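# Push block flush against board, corners aligned

## Task

Slide the square block and the board (both flat pieces) into contact so that a full side of the block lies flush along a side or an end of the board, with one block corner matching one board corner. Neither part may be clamped in the gripper or raised off the table, or the task fails; tipping a part over is allowed. At the end both parts must lie flat on the table, in or close to where they began, touching no fixed fixture. The result must hold without the robot: the gripper must hold nothing (otherwise it counts as nothing done), and the arm should release and back away before the scene is ended.

## Robot and tools

Robot: a single six-joint arm with a two-finger parallel gripper. Joint order, used in every command row and every per-joint result list: waist (joint_0), shoulder (joint_1), elbow (joint_2), wrist pitch (joint_3), wrist yaw (joint_4), wrist roll (joint_5); the gripper opening follows as a seventh value. Stated joint ranges in rad: waist -3.054 to 3.054, shoulder 0 to 3.142, elbow 0 to 2.356, wrist pitch -1.571 to 1.571, wrist yaw -1.571 to 1.571, wrist roll -3.142 to 3.142; real ends may differ by about 0.010 rad.

Frame: the scene frame has its origin on the tabletop right under the arm base, +z upward, +y to the left when facing along +x. Positions are in metres. The gripper fingers point along the gripper's own +x and close along its y; end_effector_position is the point between the pads, some 3 to 4 cm behind the fingertips. The printed hand position can be somewhat wrong, worse at long reach.

execute_actions(actions): actions is a list of actions; each action is a table of 0 to 15 rows, and each row is one control step of 1/30 s. A table shorter than 15 rows repeats its final row to fill 15 steps. Each row has 7 numbers, all in [-1, 1]: six joint values, then the gripper opening. The joint values are offsets, not poses: they are measured from the joint angles at the start of that action (not from the previous row; for a call's first action, from the latest reported angles). Scaling: 1.0 equals 0.9615 rad for waist, shoulder and elbow, 1.713 rad for wrist pitch, 1.767 rad for wrist yaw, 1.728 rad for wrist roll. The opening is absolute: +1 fully open, about -0.80 where empty fingers meet, lower values add nothing. Closing fully takes at least about 0.5 s. An action asking a joint more than 0.010 rad beyond its range is refused; if the first action is bad, the whole call is refused. An empty list just returns the current state and images.

Motion limits: each step the sent target stays within a lead of the measured angle (0.211 rad for the first three joints, 0.213 wrist pitch, 0.267 wrist yaw, 0.228 wrist roll), and targets that would move the hand over 70 mm from where it is are scaled back, so large offsets need several actions. Friction can leave a joint short, especially at long reach; check Joint positions after moving and re-command what remains.

move(target, speed, blocking): target is one 7-number row as above; its six joint values are offsets from the Joint positions in the latest result that printed them (not from where the arm is when the move begins); the opening is absolute. All joints travel proportionally, so the hand follows a curve. speed is the top rate in rad/s of the joint with the longest way (0.01 to 2, default 0.5); paths last 0.5 to 10 s. Moves do not avoid obstacles; faster moves and targets set deeper past contact push harder. blocking=false returns after 0.5 s while the arm keeps going; then use wait or stop before sending other motion. The extra "move:" line reports the ending (done, off_target, moving, held, fault), limits=held or none, and the joint farthest from target.

wait(seconds): 0 to 10 s, arm keeps its last command. stop(): brakes a running move; fingers keep moving. zoom_image(camera, region): camera is cam_head_left, cam_head_right, cam_high, cam_low or cam_wrist; region [x0, y0, x1, y1] in pixels of that 504x504 image, at most 504 by 504. show_instructions() shows the reference pages. read_manual(section) returns the licence texts. finished_scene(scene) ends the current scene, given by its number; it cannot be undone.

Results: end-effector position and quaternion (wxyz), velocities, Joint positions and velocities (rad, rad/s) plus finger gap in metres (0.088 open), Joint targets (what the joints are currently driven toward), grip_measured (opening on the command scale), grip_effort_n (motor effort, negative closing), joint torques and estimated external torques, and camera images. "joint sent to its limit" means a joint was clamped at its end; "joint command not followed" means a clearance check altered targets.

Avoid: closing the fingers on either part or lifting it; hitting parts hard or pushing them off the table; contact loads near the limits (waist 17.8, shoulder 22, elbow 22, wrist pitch 5.8, wrist yaw 5.78, wrist roll 5.42 N m), which freeze the arm for 10 s; long heavy holds that overheat motors. Push parts with the closed fingers or the hand side, slowly. Objects may be nudged by outside disturbances. Finish with the gripper empty and the arm lifted away from both parts.

Each tool is called after ">>>" as name(argument=value, ...), one argument or row to a line, values as JSON.

Reference images:

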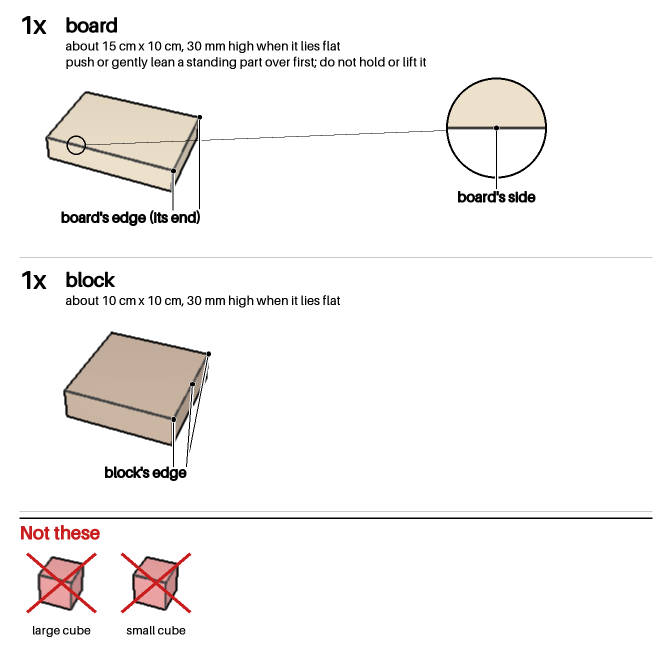

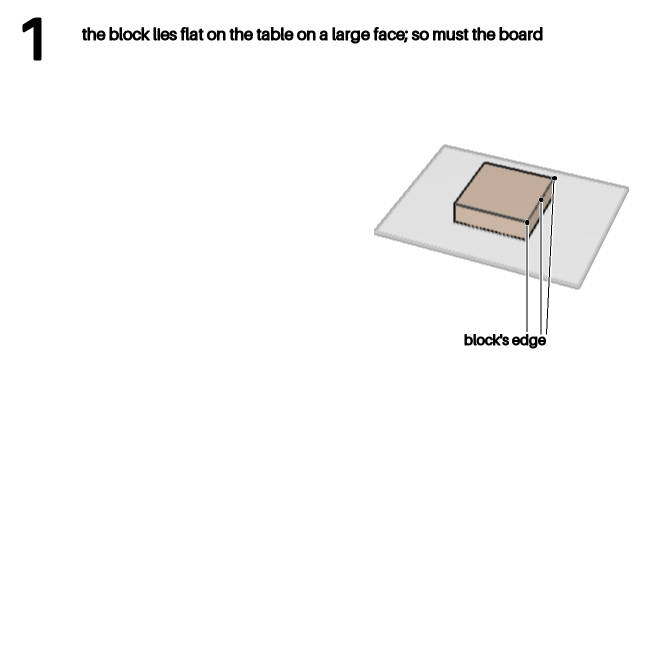

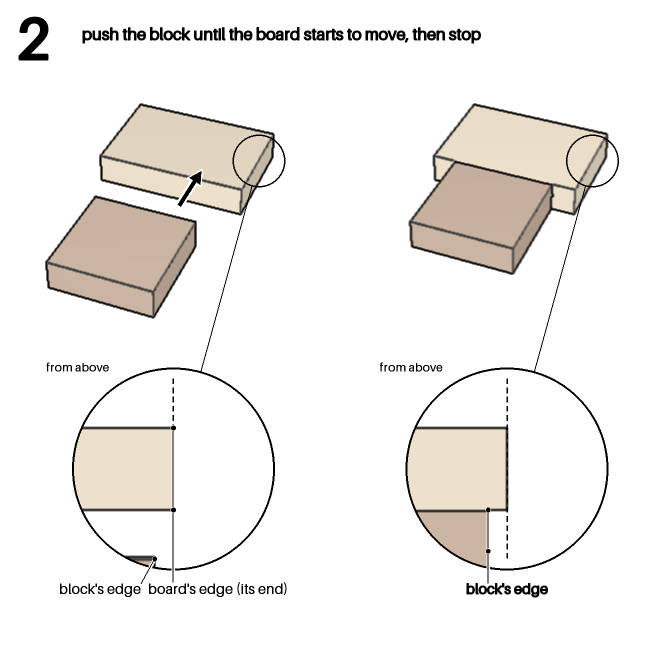

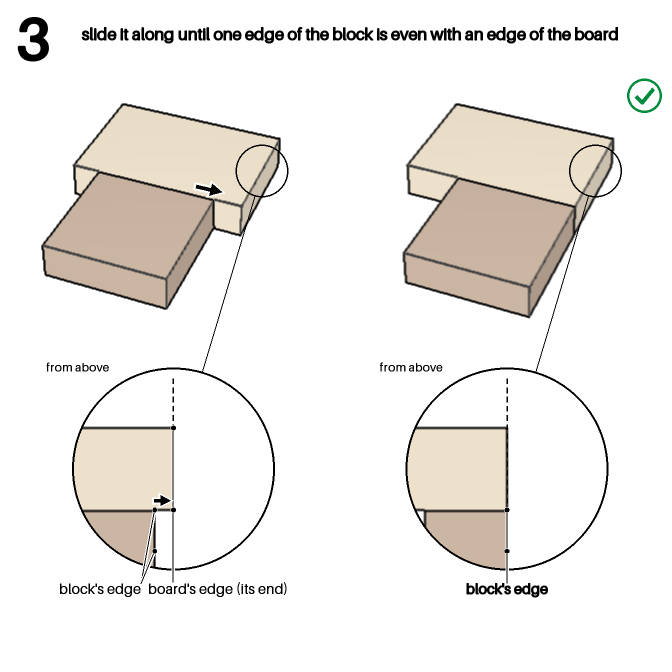

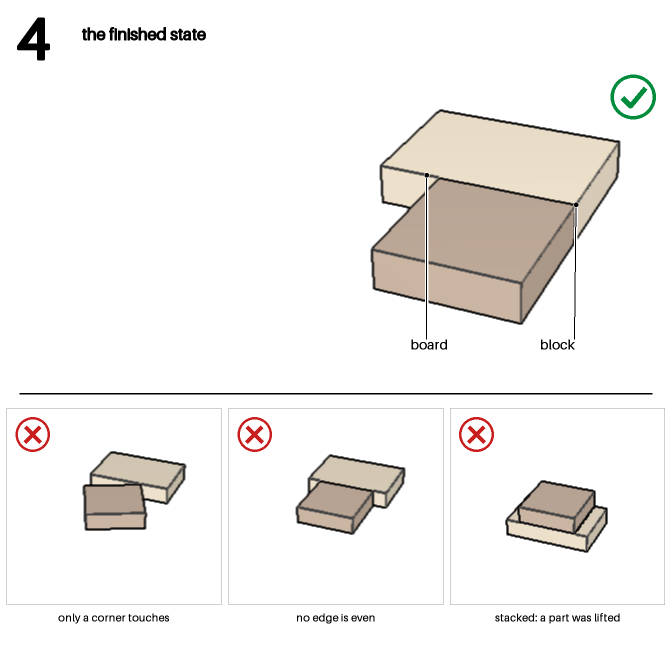

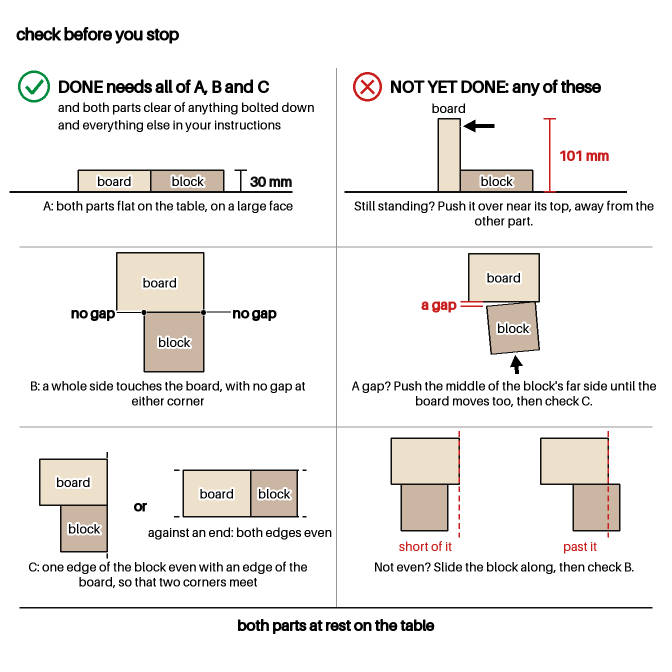

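## Session

>>> execute_actions(
  actions=[],
)

Scene clock: 0.00 s.
end_effector_position=(+0.2662, +0.0762, +0.2694) grip_measured=+0.856 grip_effort_n=n/a end_effector_quat_wxyz=(+0.878, -0.206, +0.418, -0.113) end_effector_velocity=(-0.002, -0.001, -0.001) end_effector_angular_velocity=(-0.013, +0.018, +0.015)
Joint names: [waist, shoulder, elbow, wrist pitch, wrist yaw, wrist roll]
Joint positions: [ 0.819  1.321  1.037 -0.946  0.725  0.351  0.081]
Joint velocities: [-0.002 -0.002 -0.002 -0.007 -0.007 -0.022 -0.   ]
Joint torques (N m, as the arm reports them, + toward a larger angle): no reading
External joint torques (N m, as the arm's controller estimates them; a push from outside toward a larger angle lowers the number): no reading
Motor temperatures (°C, as the motors report them): [27 25 28 25 27 25]
Heat: hottest elbow 28 °C (+0.0 °C/min).
Joint targets: [0.819 1.321 1.037 -0.946 0.725 0.351]

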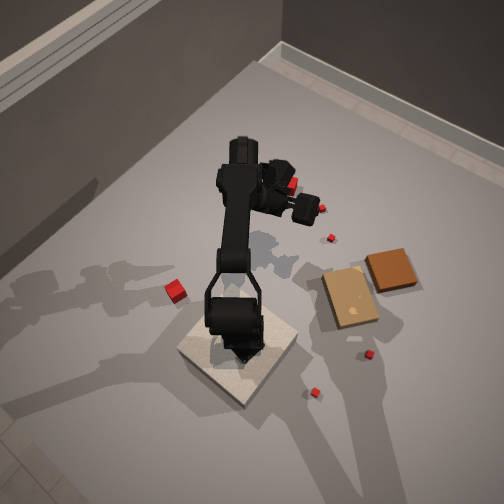

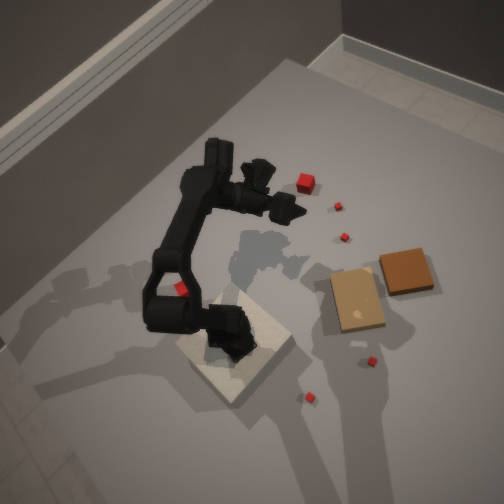

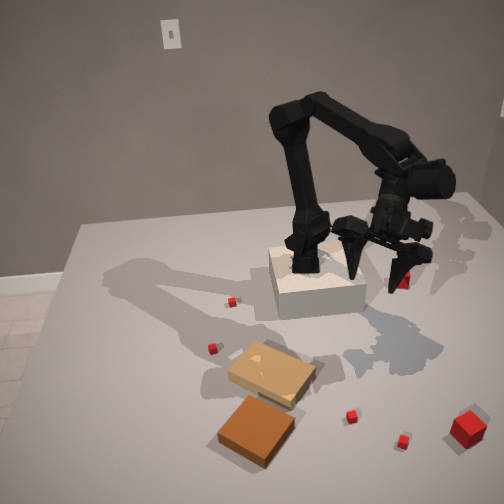

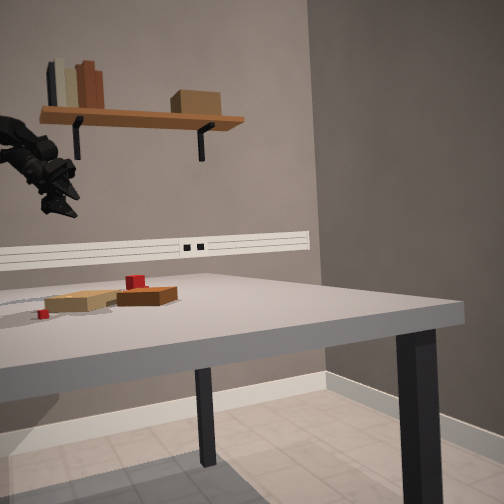

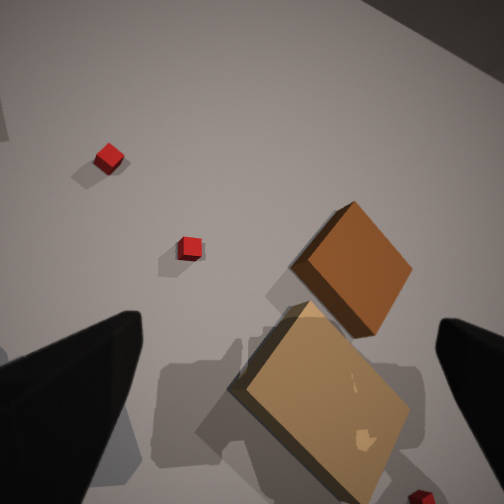

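>>> zoom_image(
  camera="cam_head_left",
  region=[310, 230, 430, 350],
)

>>> zoom_image(
  camera="cam_high",
  region=[190, 330, 340, 480],
)

Region (310, 230, 430, 350) of cam_head_left's 504x504 image, scaled by 4.200, with more detail than that image has.

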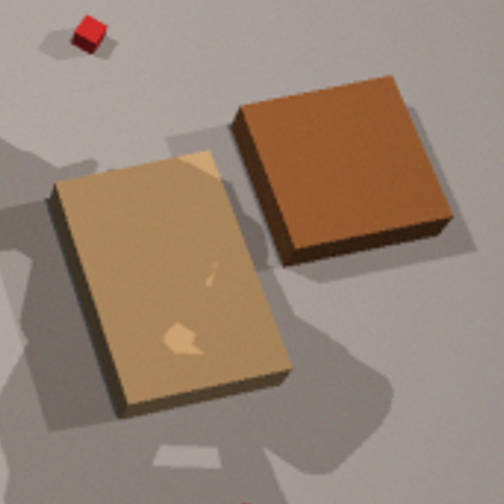

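Region (190, 330, 340, 480) of cam_high's 504x504 image, scaled by 3.360, with more detail than that image has.

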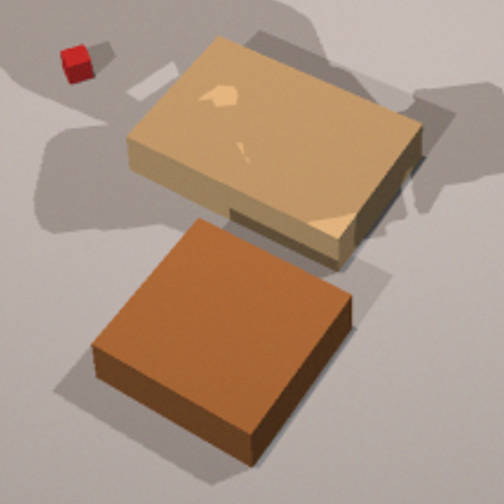

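>>> move(
  target=[-0.76,0.1,0,0,-0.41,-0.6,0.5],
  speed=1.2,
)

>>> move(
  target=[-0.758,0.298,-0.073,0.065,0,-0.58,0.5],
  speed=1.2,
)

Scene clock: 54.97 s.
end_effector_position=(+0.2758, -0.0276, +0.2100) grip_measured=+0.503 grip_effort_n=-16.0 end_effector_quat_wxyz=(+0.768, -0.237, +0.570, +0.170) end_effector_velocity=(+0.003, +0.000, -0.002) end_effector_angular_velocity=(+0.004, -0.013, +0.006)
Joint names: [waist, shoulder, elbow, wrist pitch, wrist yaw, wrist roll]
Joint positions: [ 0.091  1.406  1.037 -0.946  0.003 -0.683  0.064]
Joint velocities: [-0.002  0.002 -0.007  0.022 -0.007 -0.007 -0.   ]
Joint torques (N m, as the arm reports them, + toward a larger angle): [-0.11 -3.24  5.36  1.   -0.16 -0.07]
External joint torques (N m, as the arm's controller estimates them; a push from outside toward a larger angle lowers the number): [-0.22  1.54 -1.05  0.12 -0.1  -0.08]
Motor temperatures (°C, as the motors report them): [27 28 34 27 28 25]
Heat: hottest elbow 34 °C (+6.5 °C/min).
Joint targets: [0.088 1.417 1.037 -0.946 0.000 -0.686]
move: off_target; limits=none; farthest joint: the shoulder, 0.011 radians from its target (0.096 radians at the start)
camera_calibration (this result's frames):
cam_wrist: T_world_to_cam=[[0.567849, -0.812033, 0.134724, -0.198943], [-0.823118, -0.561169, 0.0869849, 0.224754], [0.00496806, -0.160288, -0.987058, 0.281988], [0, 0, 0, 1]] pos_world=[0.296568, 0.00977588, 0.285591]

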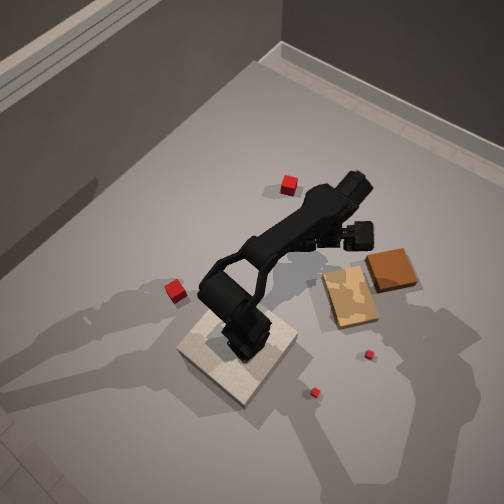

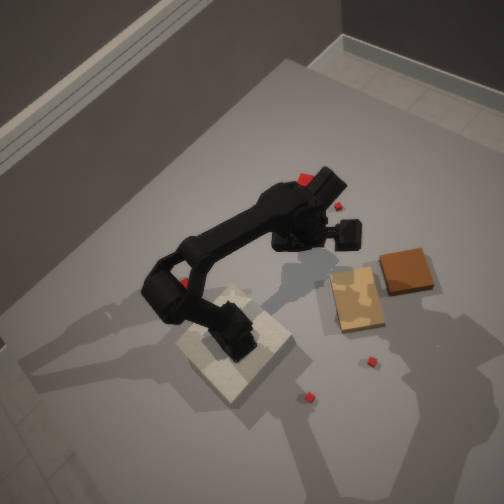

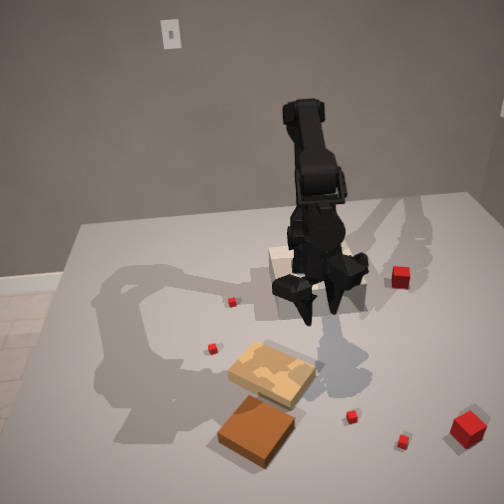

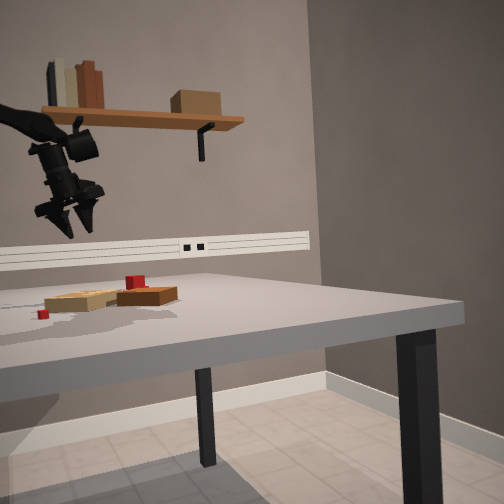

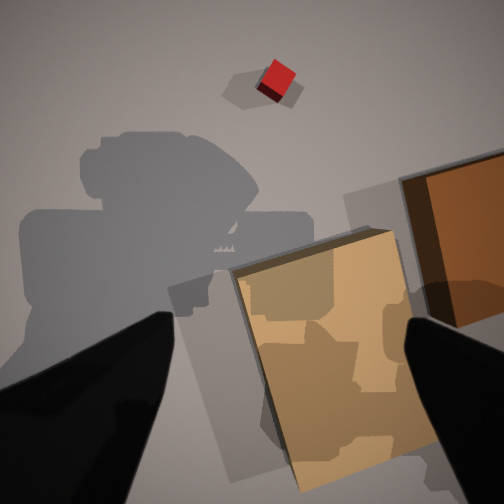

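Scene clock: 56.50 s.
end_effector_position=(+0.1911, -0.2056, +0.1180) grip_measured=+0.503 grip_effort_n=-16.0 end_effector_quat_wxyz=(+0.660, -0.308, +0.623, +0.285) end_effector_velocity=(-0.001, +0.000, -0.000) end_effector_angular_velocity=(+0.010, -0.000, +0.001)
Joint names: [waist, shoulder, elbow, wrist pitch, wrist yaw, wrist roll]
Joint positions: [-0.635  1.681  0.977 -0.836  0.003 -1.682  0.064]
Joint velocities: [-0.007  0.002  0.002 -0.007 -0.007 -0.007 -0.   ]
Joint torques (N m, as the arm reports them, + toward a larger angle): [ 0.06 -4.15  3.44  0.6  -0.12 -0.07]
External joint torques (N m, as the arm's controller estimates them; a push from outside toward a larger angle lowers the number): [-0.2   1.99 -1.99  0.24 -0.03 -0.08]
Motor temperatures (°C, as the motors report them): [27 28 34 27 28 25]
Heat: hottest elbow 34 °C (+6.4 °C/min).
Joint targets: [-0.638 1.693 0.967 -0.834 0.002 -1.685]
move: off_target; limits=none; farthest joint: the shoulder, 0.012 radians from its target (0.286 radians at the start)
camera_calibration (this result's frames):
cam_wrist: T_world_to_cam=[[0.781098, -0.624358, 0.00797359, -0.270226], [-0.599718, -0.746595, 0.287984, -0.0414043], [-0.173852, -0.229726, -0.957602, 0.179461], [0, 0, 0, 1]] pos_world=[0.217442, -0.158403, 0.185931]

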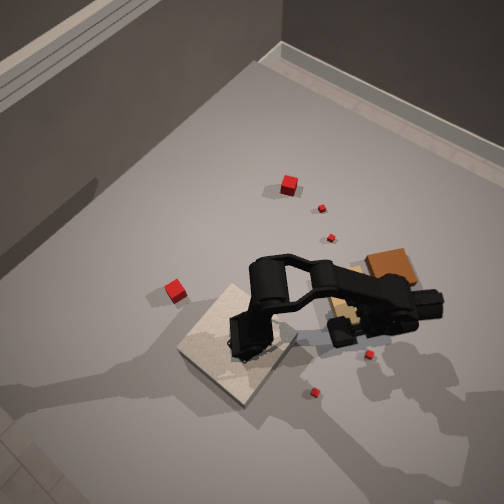

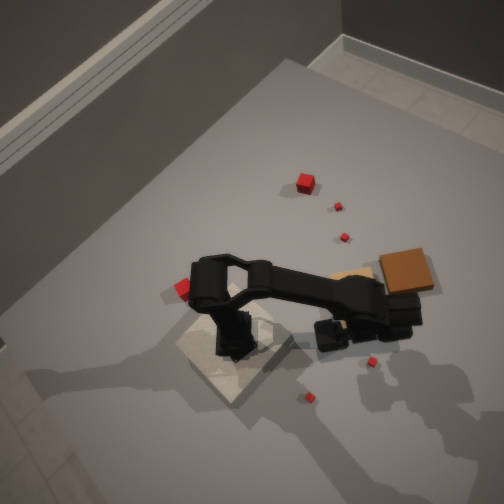

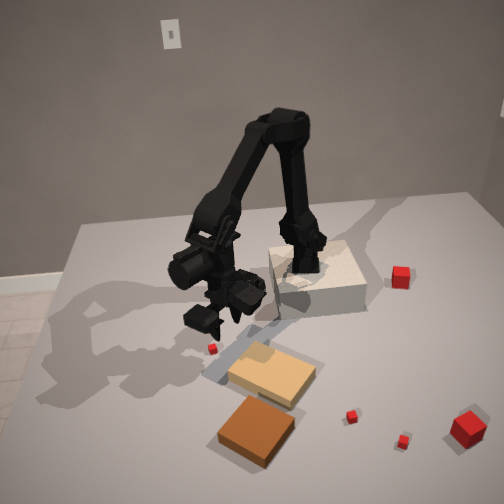

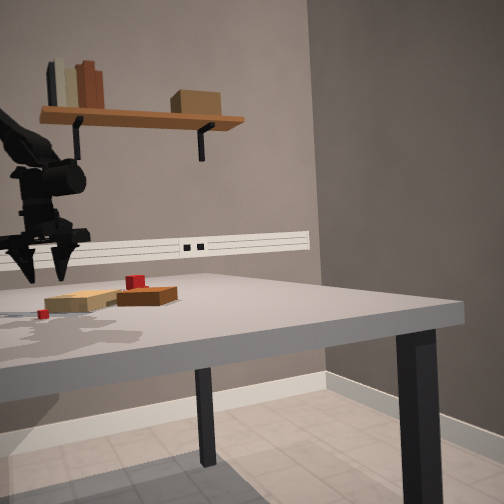

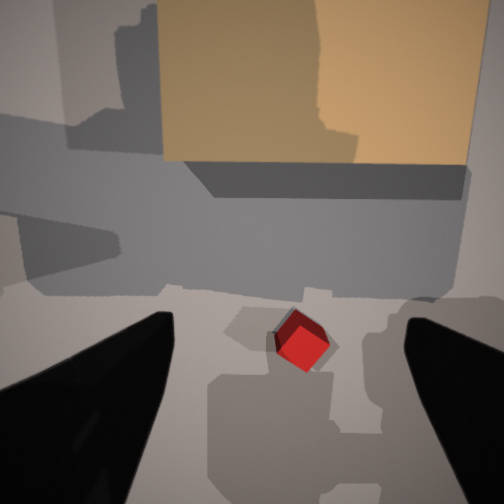

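>>> move(
  target=[0,0.12,-0.092,0.107,0,0,0.5],
)

>>> zoom_image(
  camera="cam_low",
  region=[0, 220, 200, 340],
)

Scene clock: 67.60 s.
end_effector_position=(+0.1945, -0.2066, +0.0746) grip_measured=+0.503 grip_effort_n=-16.0 end_effector_quat_wxyz=(+0.660, -0.308, +0.623, +0.286) end_effector_velocity=(+0.003, +0.001, +0.000) end_effector_angular_velocity=(+0.009, -0.021, +0.020)
Joint names: [waist, shoulder, elbow, wrist pitch, wrist yaw, wrist roll]
Joint positions: [-0.635  1.784  0.897 -0.655  0.003 -1.682  0.064]
Joint velocities: [-0.002 -0.002 -0.002  0.007 -0.022 -0.022  0.   ]
Joint torques (N m, as the arm reports them, + toward a larger angle): [ 0.37 -4.43  3.05  0.54 -0.11  0.05]
External joint torques (N m, as the arm's controller estimates them; a push from outside toward a larger angle lowers the number): [ 0.06  1.99 -1.86  0.18 -0.01  0.04]
Motor temperatures (°C, as the motors report them): [27 28 34 27 28 25]
Heat: hottest elbow 34 °C (+4.0 °C/min).
Joint targets: [-0.635 1.796 0.888 -0.653 0.003 -1.682]
move: off_target; limits=none; farthest joint: the shoulder, 0.012 radians from its target (0.116 radians at the start)
camera_calibration (this result's frames):
cam_wrist: T_world_to_cam=[[0.781383, -0.624018, 0.00647646, -0.273014], [-0.599084, -0.747174, 0.287801, -0.0277962], [-0.174754, -0.228763, -0.957668, 0.13862], [0, 0, 0, 1]] pos_world=[0.220901, -0.159423, 0.14252]

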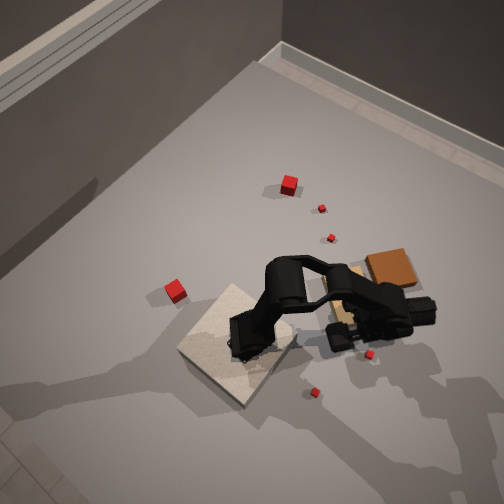

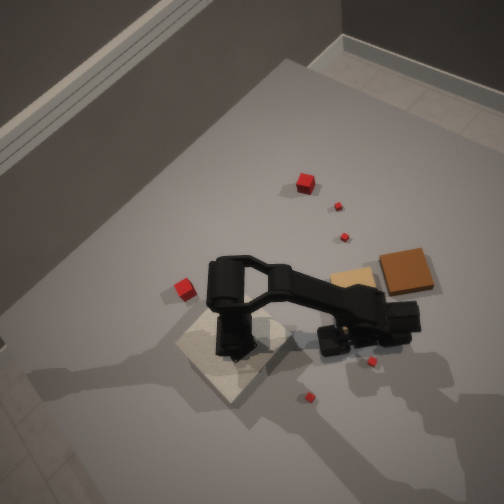

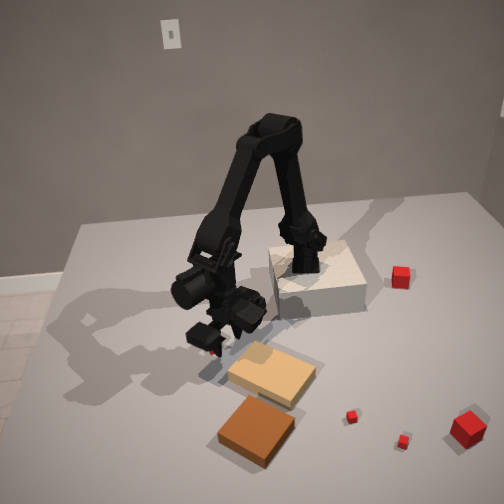

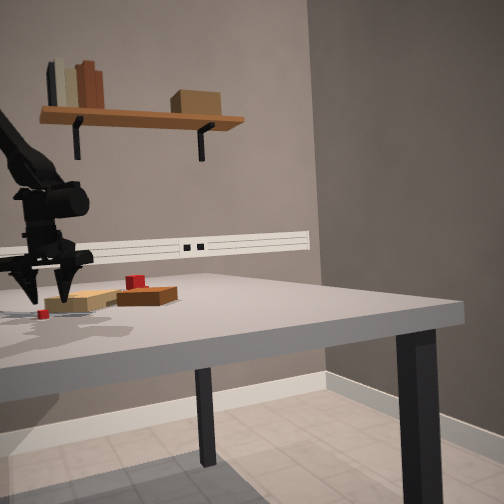

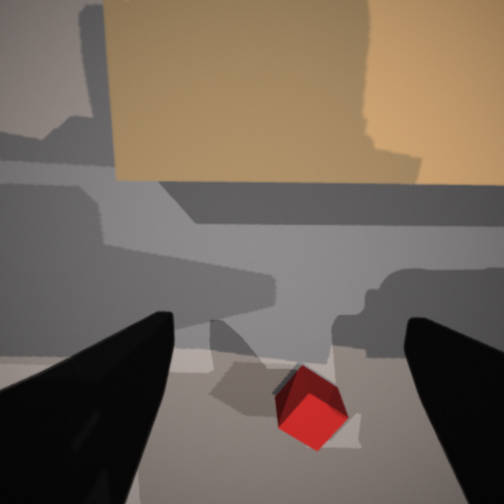

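Region (0, 220, 200, 340) of cam_low's 504x504 image, scaled by 2.520, with more detail than that image has; it fills the top 302 rows of this view, and the rest is white.

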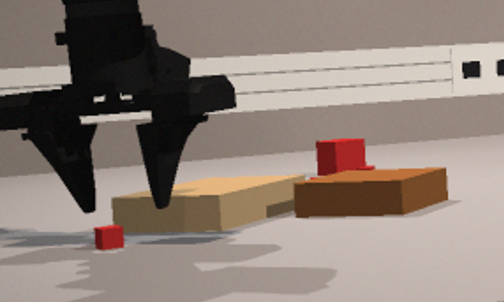

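>>> move(
  target=[0,0.042,-0.033,0.032,0,0,0.5],
)

>>> move(
  target=[0.15,0,0,0,0,0.083,0.5],
  speed=0.12,
)

>>> zoom_image(
  camera="cam_high",
  region=[190, 330, 340, 480],
)

Scene clock: 73.47 s.
end_effector_position=(+0.1948, -0.2062, +0.0630) grip_measured=+0.503 grip_effort_n=-16.0 end_effector_quat_wxyz=(+0.660, -0.308, +0.623, +0.285) end_effector_velocity=(-0.001, +0.002, +0.000) end_effector_angular_velocity=(+0.010, -0.000, +0.006)
Joint names: [waist, shoulder, elbow, wrist pitch, wrist yaw, wrist roll]
Joint positions: [-0.635  1.812  0.875 -0.602  0.003 -1.682  0.064]
Joint velocities: [-0.002 -0.002 -0.002 -0.007 -0.007 -0.007 -0.   ]
Joint torques (N m, as the arm reports them, + toward a larger angle): [ 0.37 -4.34  2.96  0.58 -0.1   0.04]
External joint torques (N m, as the arm's controller estimates them; a push from outside toward a larger angle lowers the number): [ 0.07  2.13 -1.75  0.22 -0.01  0.04]
Motor temperatures (°C, as the motors report them): [27 28 33 27 28 25]
Heat: hottest elbow 33 °C (+2.0 °C/min).
Joint targets: [-0.635 1.824 0.866 -0.600 0.003 -1.682]
move: off_target; limits=none; farthest joint: the shoulder, 0.013 radians from its target (0.040 radians at the start)
camera_calibration (this result's frames):
cam_wrist: T_world_to_cam=[[0.781311, -0.62408, 0.00874062, -0.273095], [-0.599607, -0.746637, 0.288104, -0.0238034], [-0.173274, -0.23034, -0.957559, 0.127055], [0, 0, 0, 1]] pos_world=[0.221115, -0.15894, 0.130907]

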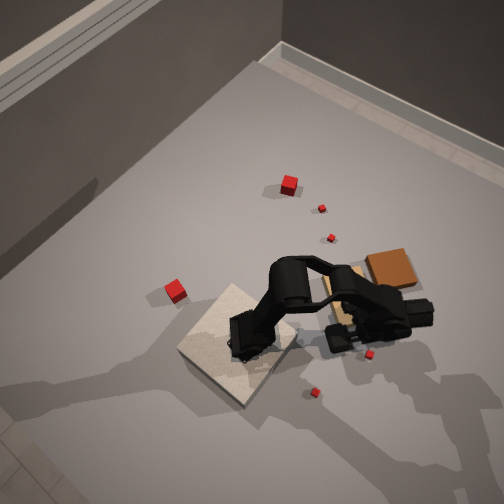

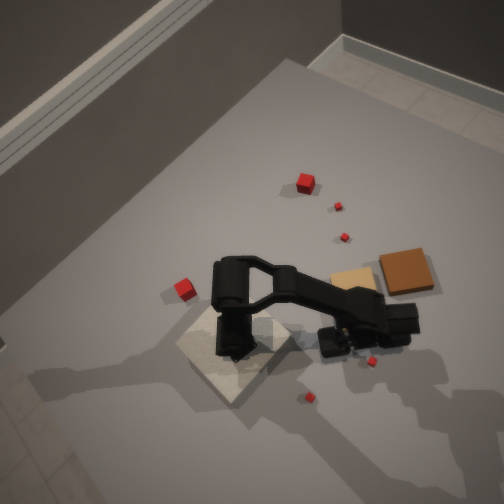

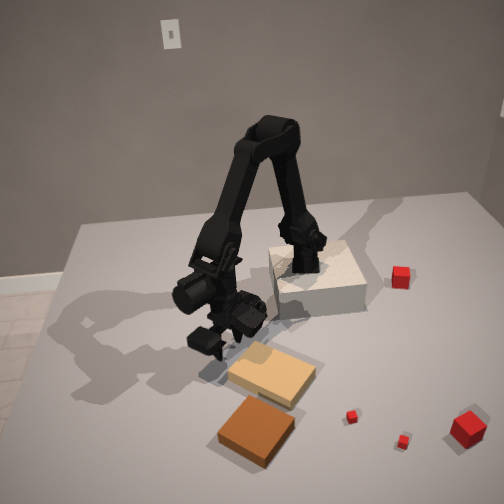

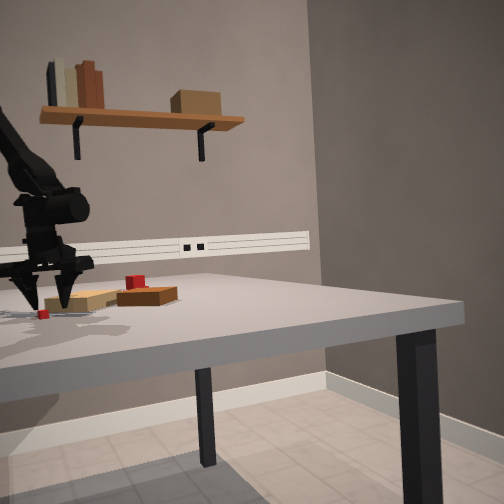

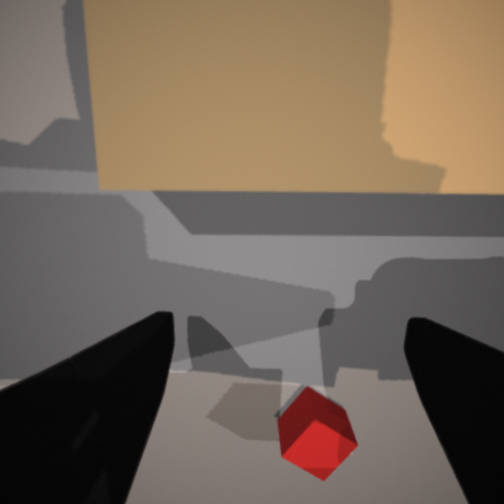

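Scene clock: 75.03 s.
end_effector_position=(+0.2211, -0.1778, +0.0646) grip_measured=+0.503 grip_effort_n=-15.6 end_effector_quat_wxyz=(+0.660, -0.308, +0.623, +0.285) end_effector_velocity=(-0.001, +0.001, +0.001) end_effector_angular_velocity=(+0.007, -0.003, +0.005)
Joint names: [waist, shoulder, elbow, wrist pitch, wrist yaw, wrist roll]
Joint positions: [-0.497  1.812  0.875 -0.602  0.007 -1.542  0.064]
Joint velocities: [-0.002 -0.007 -0.002 -0.007 -0.007 -0.007 -0.   ]
Joint torques (N m, as the arm reports them, + toward a larger angle): [ 0.88 -5.57  3.85  0.48 -0.26  0.19]
External joint torques (N m, as the arm's controller estimates them; a push from outside toward a larger angle lowers the number): [ 0.58  0.93 -0.93  0.1  -0.17  0.18]
Motor temperatures (°C, as the motors report them): [27 29 33 27 28 25]
Heat: hottest elbow 33 °C (+2.0 °C/min).
Joint targets: [-0.491 1.812 0.875 -0.602 0.003 -1.539]
move: done; limits=none; farthest joint: the waist, 0.006 radians from its target (0.145 radians at the start)
camera_calibration (this result's frames):
cam_wrist: T_world_to_cam=[[0.78055, -0.625023, 0.00937702, -0.276], [-0.600755, -0.745929, 0.287547, 0.0131313], [-0.172729, -0.230078, -0.957721, 0.139605], [0, 0, 0, 1]] pos_world=[0.247434, -0.130592, 0.132514]

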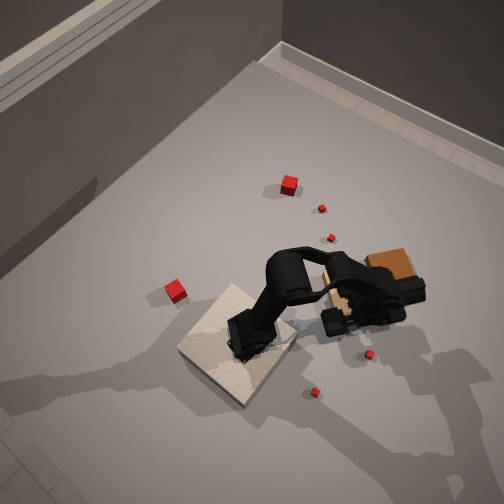

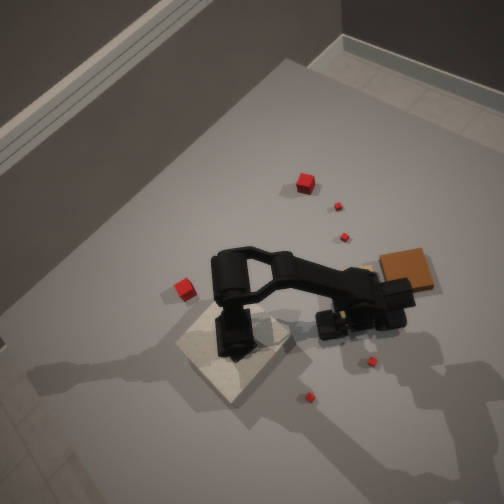

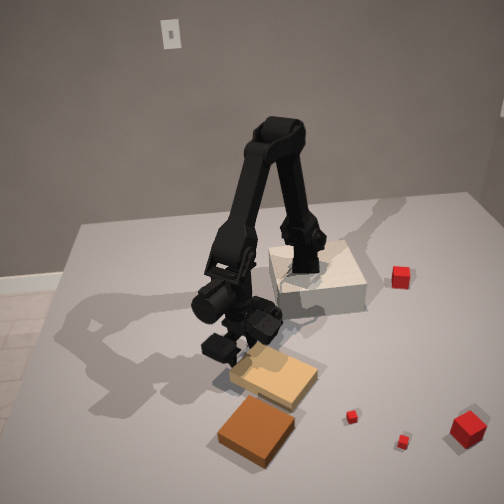

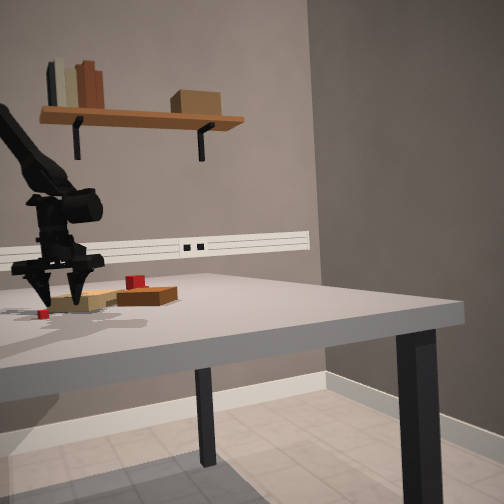

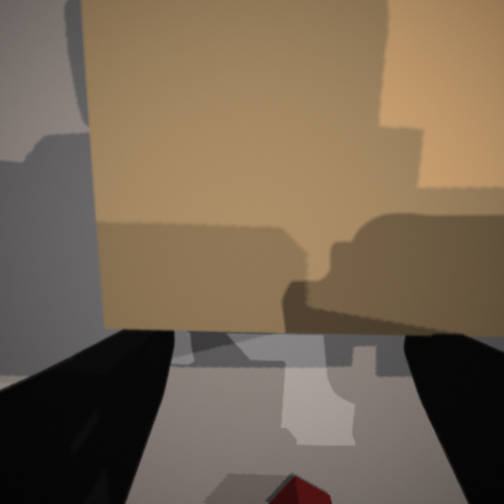

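Region (190, 330, 340, 480) of cam_high's 504x504 image, scaled by 3.360, with more detail than that image has.

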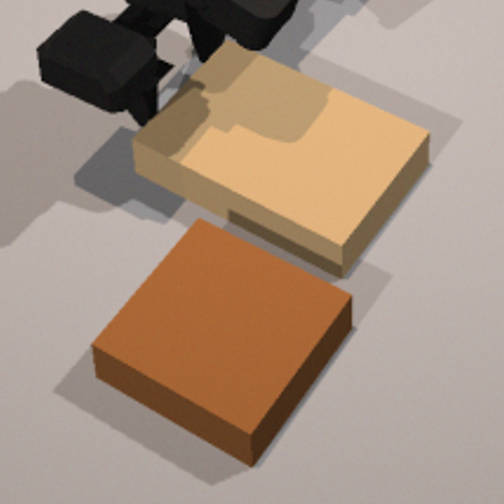

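>>> move(
  target=[0.086,0,0,0,0,0.047,0.5],
  speed=0.1,
)

>>> zoom_image(
  camera="cam_high",
  region=[190, 330, 340, 480],
)

Scene clock: 80.90 s.
end_effector_position=(+0.2339, -0.1607, +0.0654) grip_measured=+0.503 grip_effort_n=-16.0 end_effector_quat_wxyz=(+0.660, -0.308, +0.623, +0.284) end_effector_velocity=(-0.003, -0.000, -0.000) end_effector_angular_velocity=(-0.001, +0.010, -0.010)
Joint names: [waist, shoulder, elbow, wrist pitch, wrist yaw, wrist roll]
Joint positions: [-0.419  1.812  0.875 -0.602  0.01  -1.464  0.064]
Joint velocities: [-0.002 -0.002 -0.002 -0.007  0.007  0.007 -0.   ]
Joint torques (N m, as the arm reports them, + toward a larger angle): [ 0.85 -5.56  3.87  0.49 -0.26  0.14]
External joint torques (N m, as the arm's controller estimates them; a push from outside toward a larger angle lowers the number): [ 0.59  0.88 -0.92  0.1  -0.18  0.13]
Motor temperatures (°C, as the motors report them): [27 29 33 27 28 25]
Heat: hottest elbow 33 °C (+1.0 °C/min).
Joint targets: [-0.414 1.812 0.875 -0.602 0.006 -1.461]
move: done; limits=none; farthest joint: the waist, 0.005 radians from its target (0.082 radians at the start)
camera_calibration (this result's frames):
cam_wrist: T_world_to_cam=[[0.779753, -0.626007, 0.0100392, -0.275305], [-0.601626, -0.744753, 0.288773, 0.0336382], [-0.173297, -0.231212, -0.957345, 0.146466], [0, 0, 0, 1]] pos_world=[0.26029, -0.113426, 0.133268]

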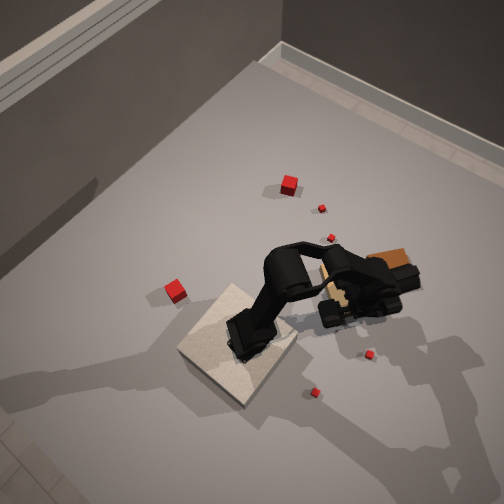

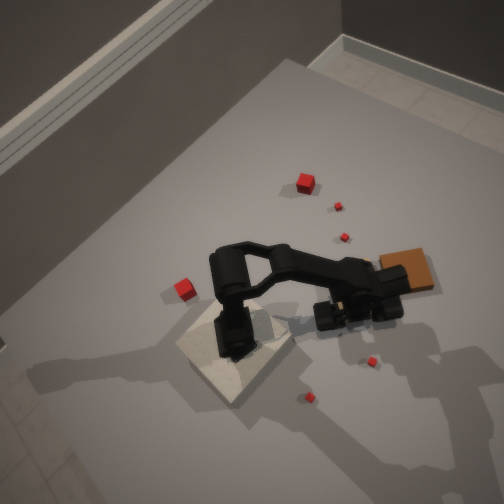

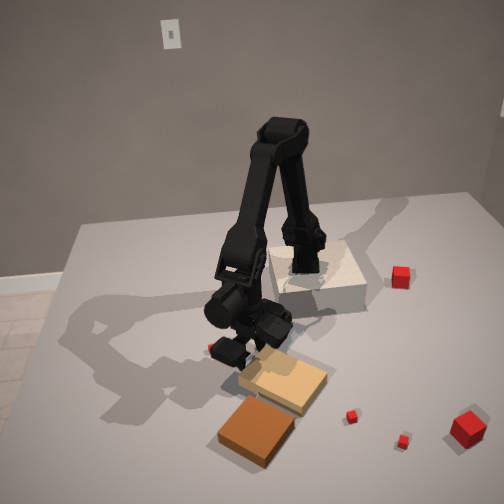

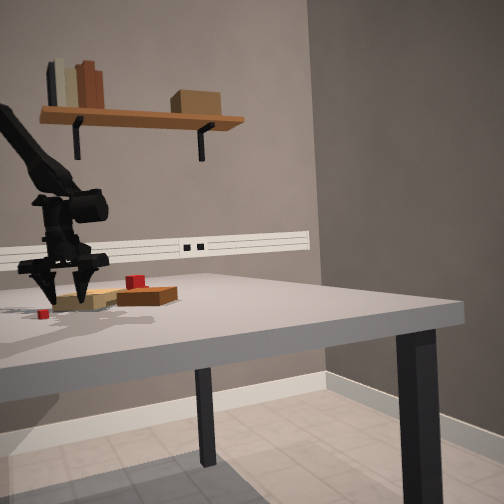

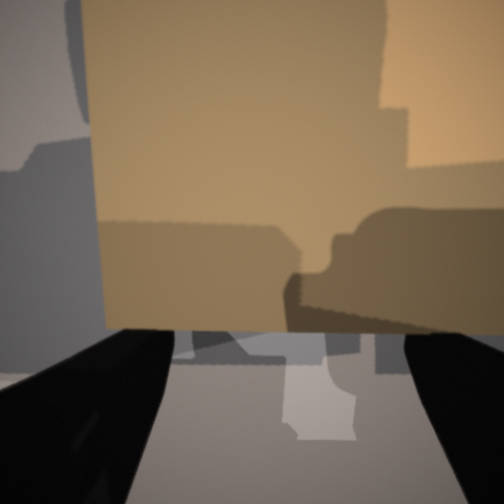

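Region (190, 330, 340, 480) of cam_high's 504x504 image, scaled by 3.360, with more detail than that image has.

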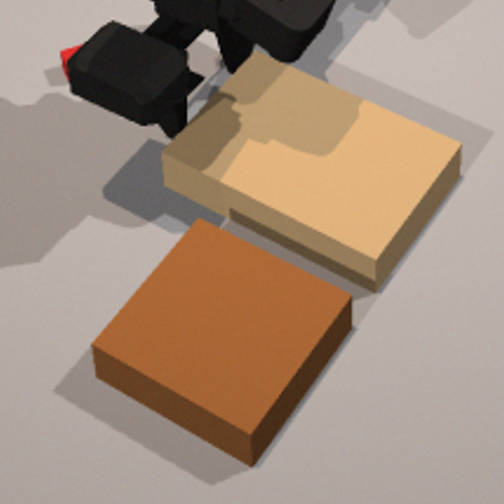

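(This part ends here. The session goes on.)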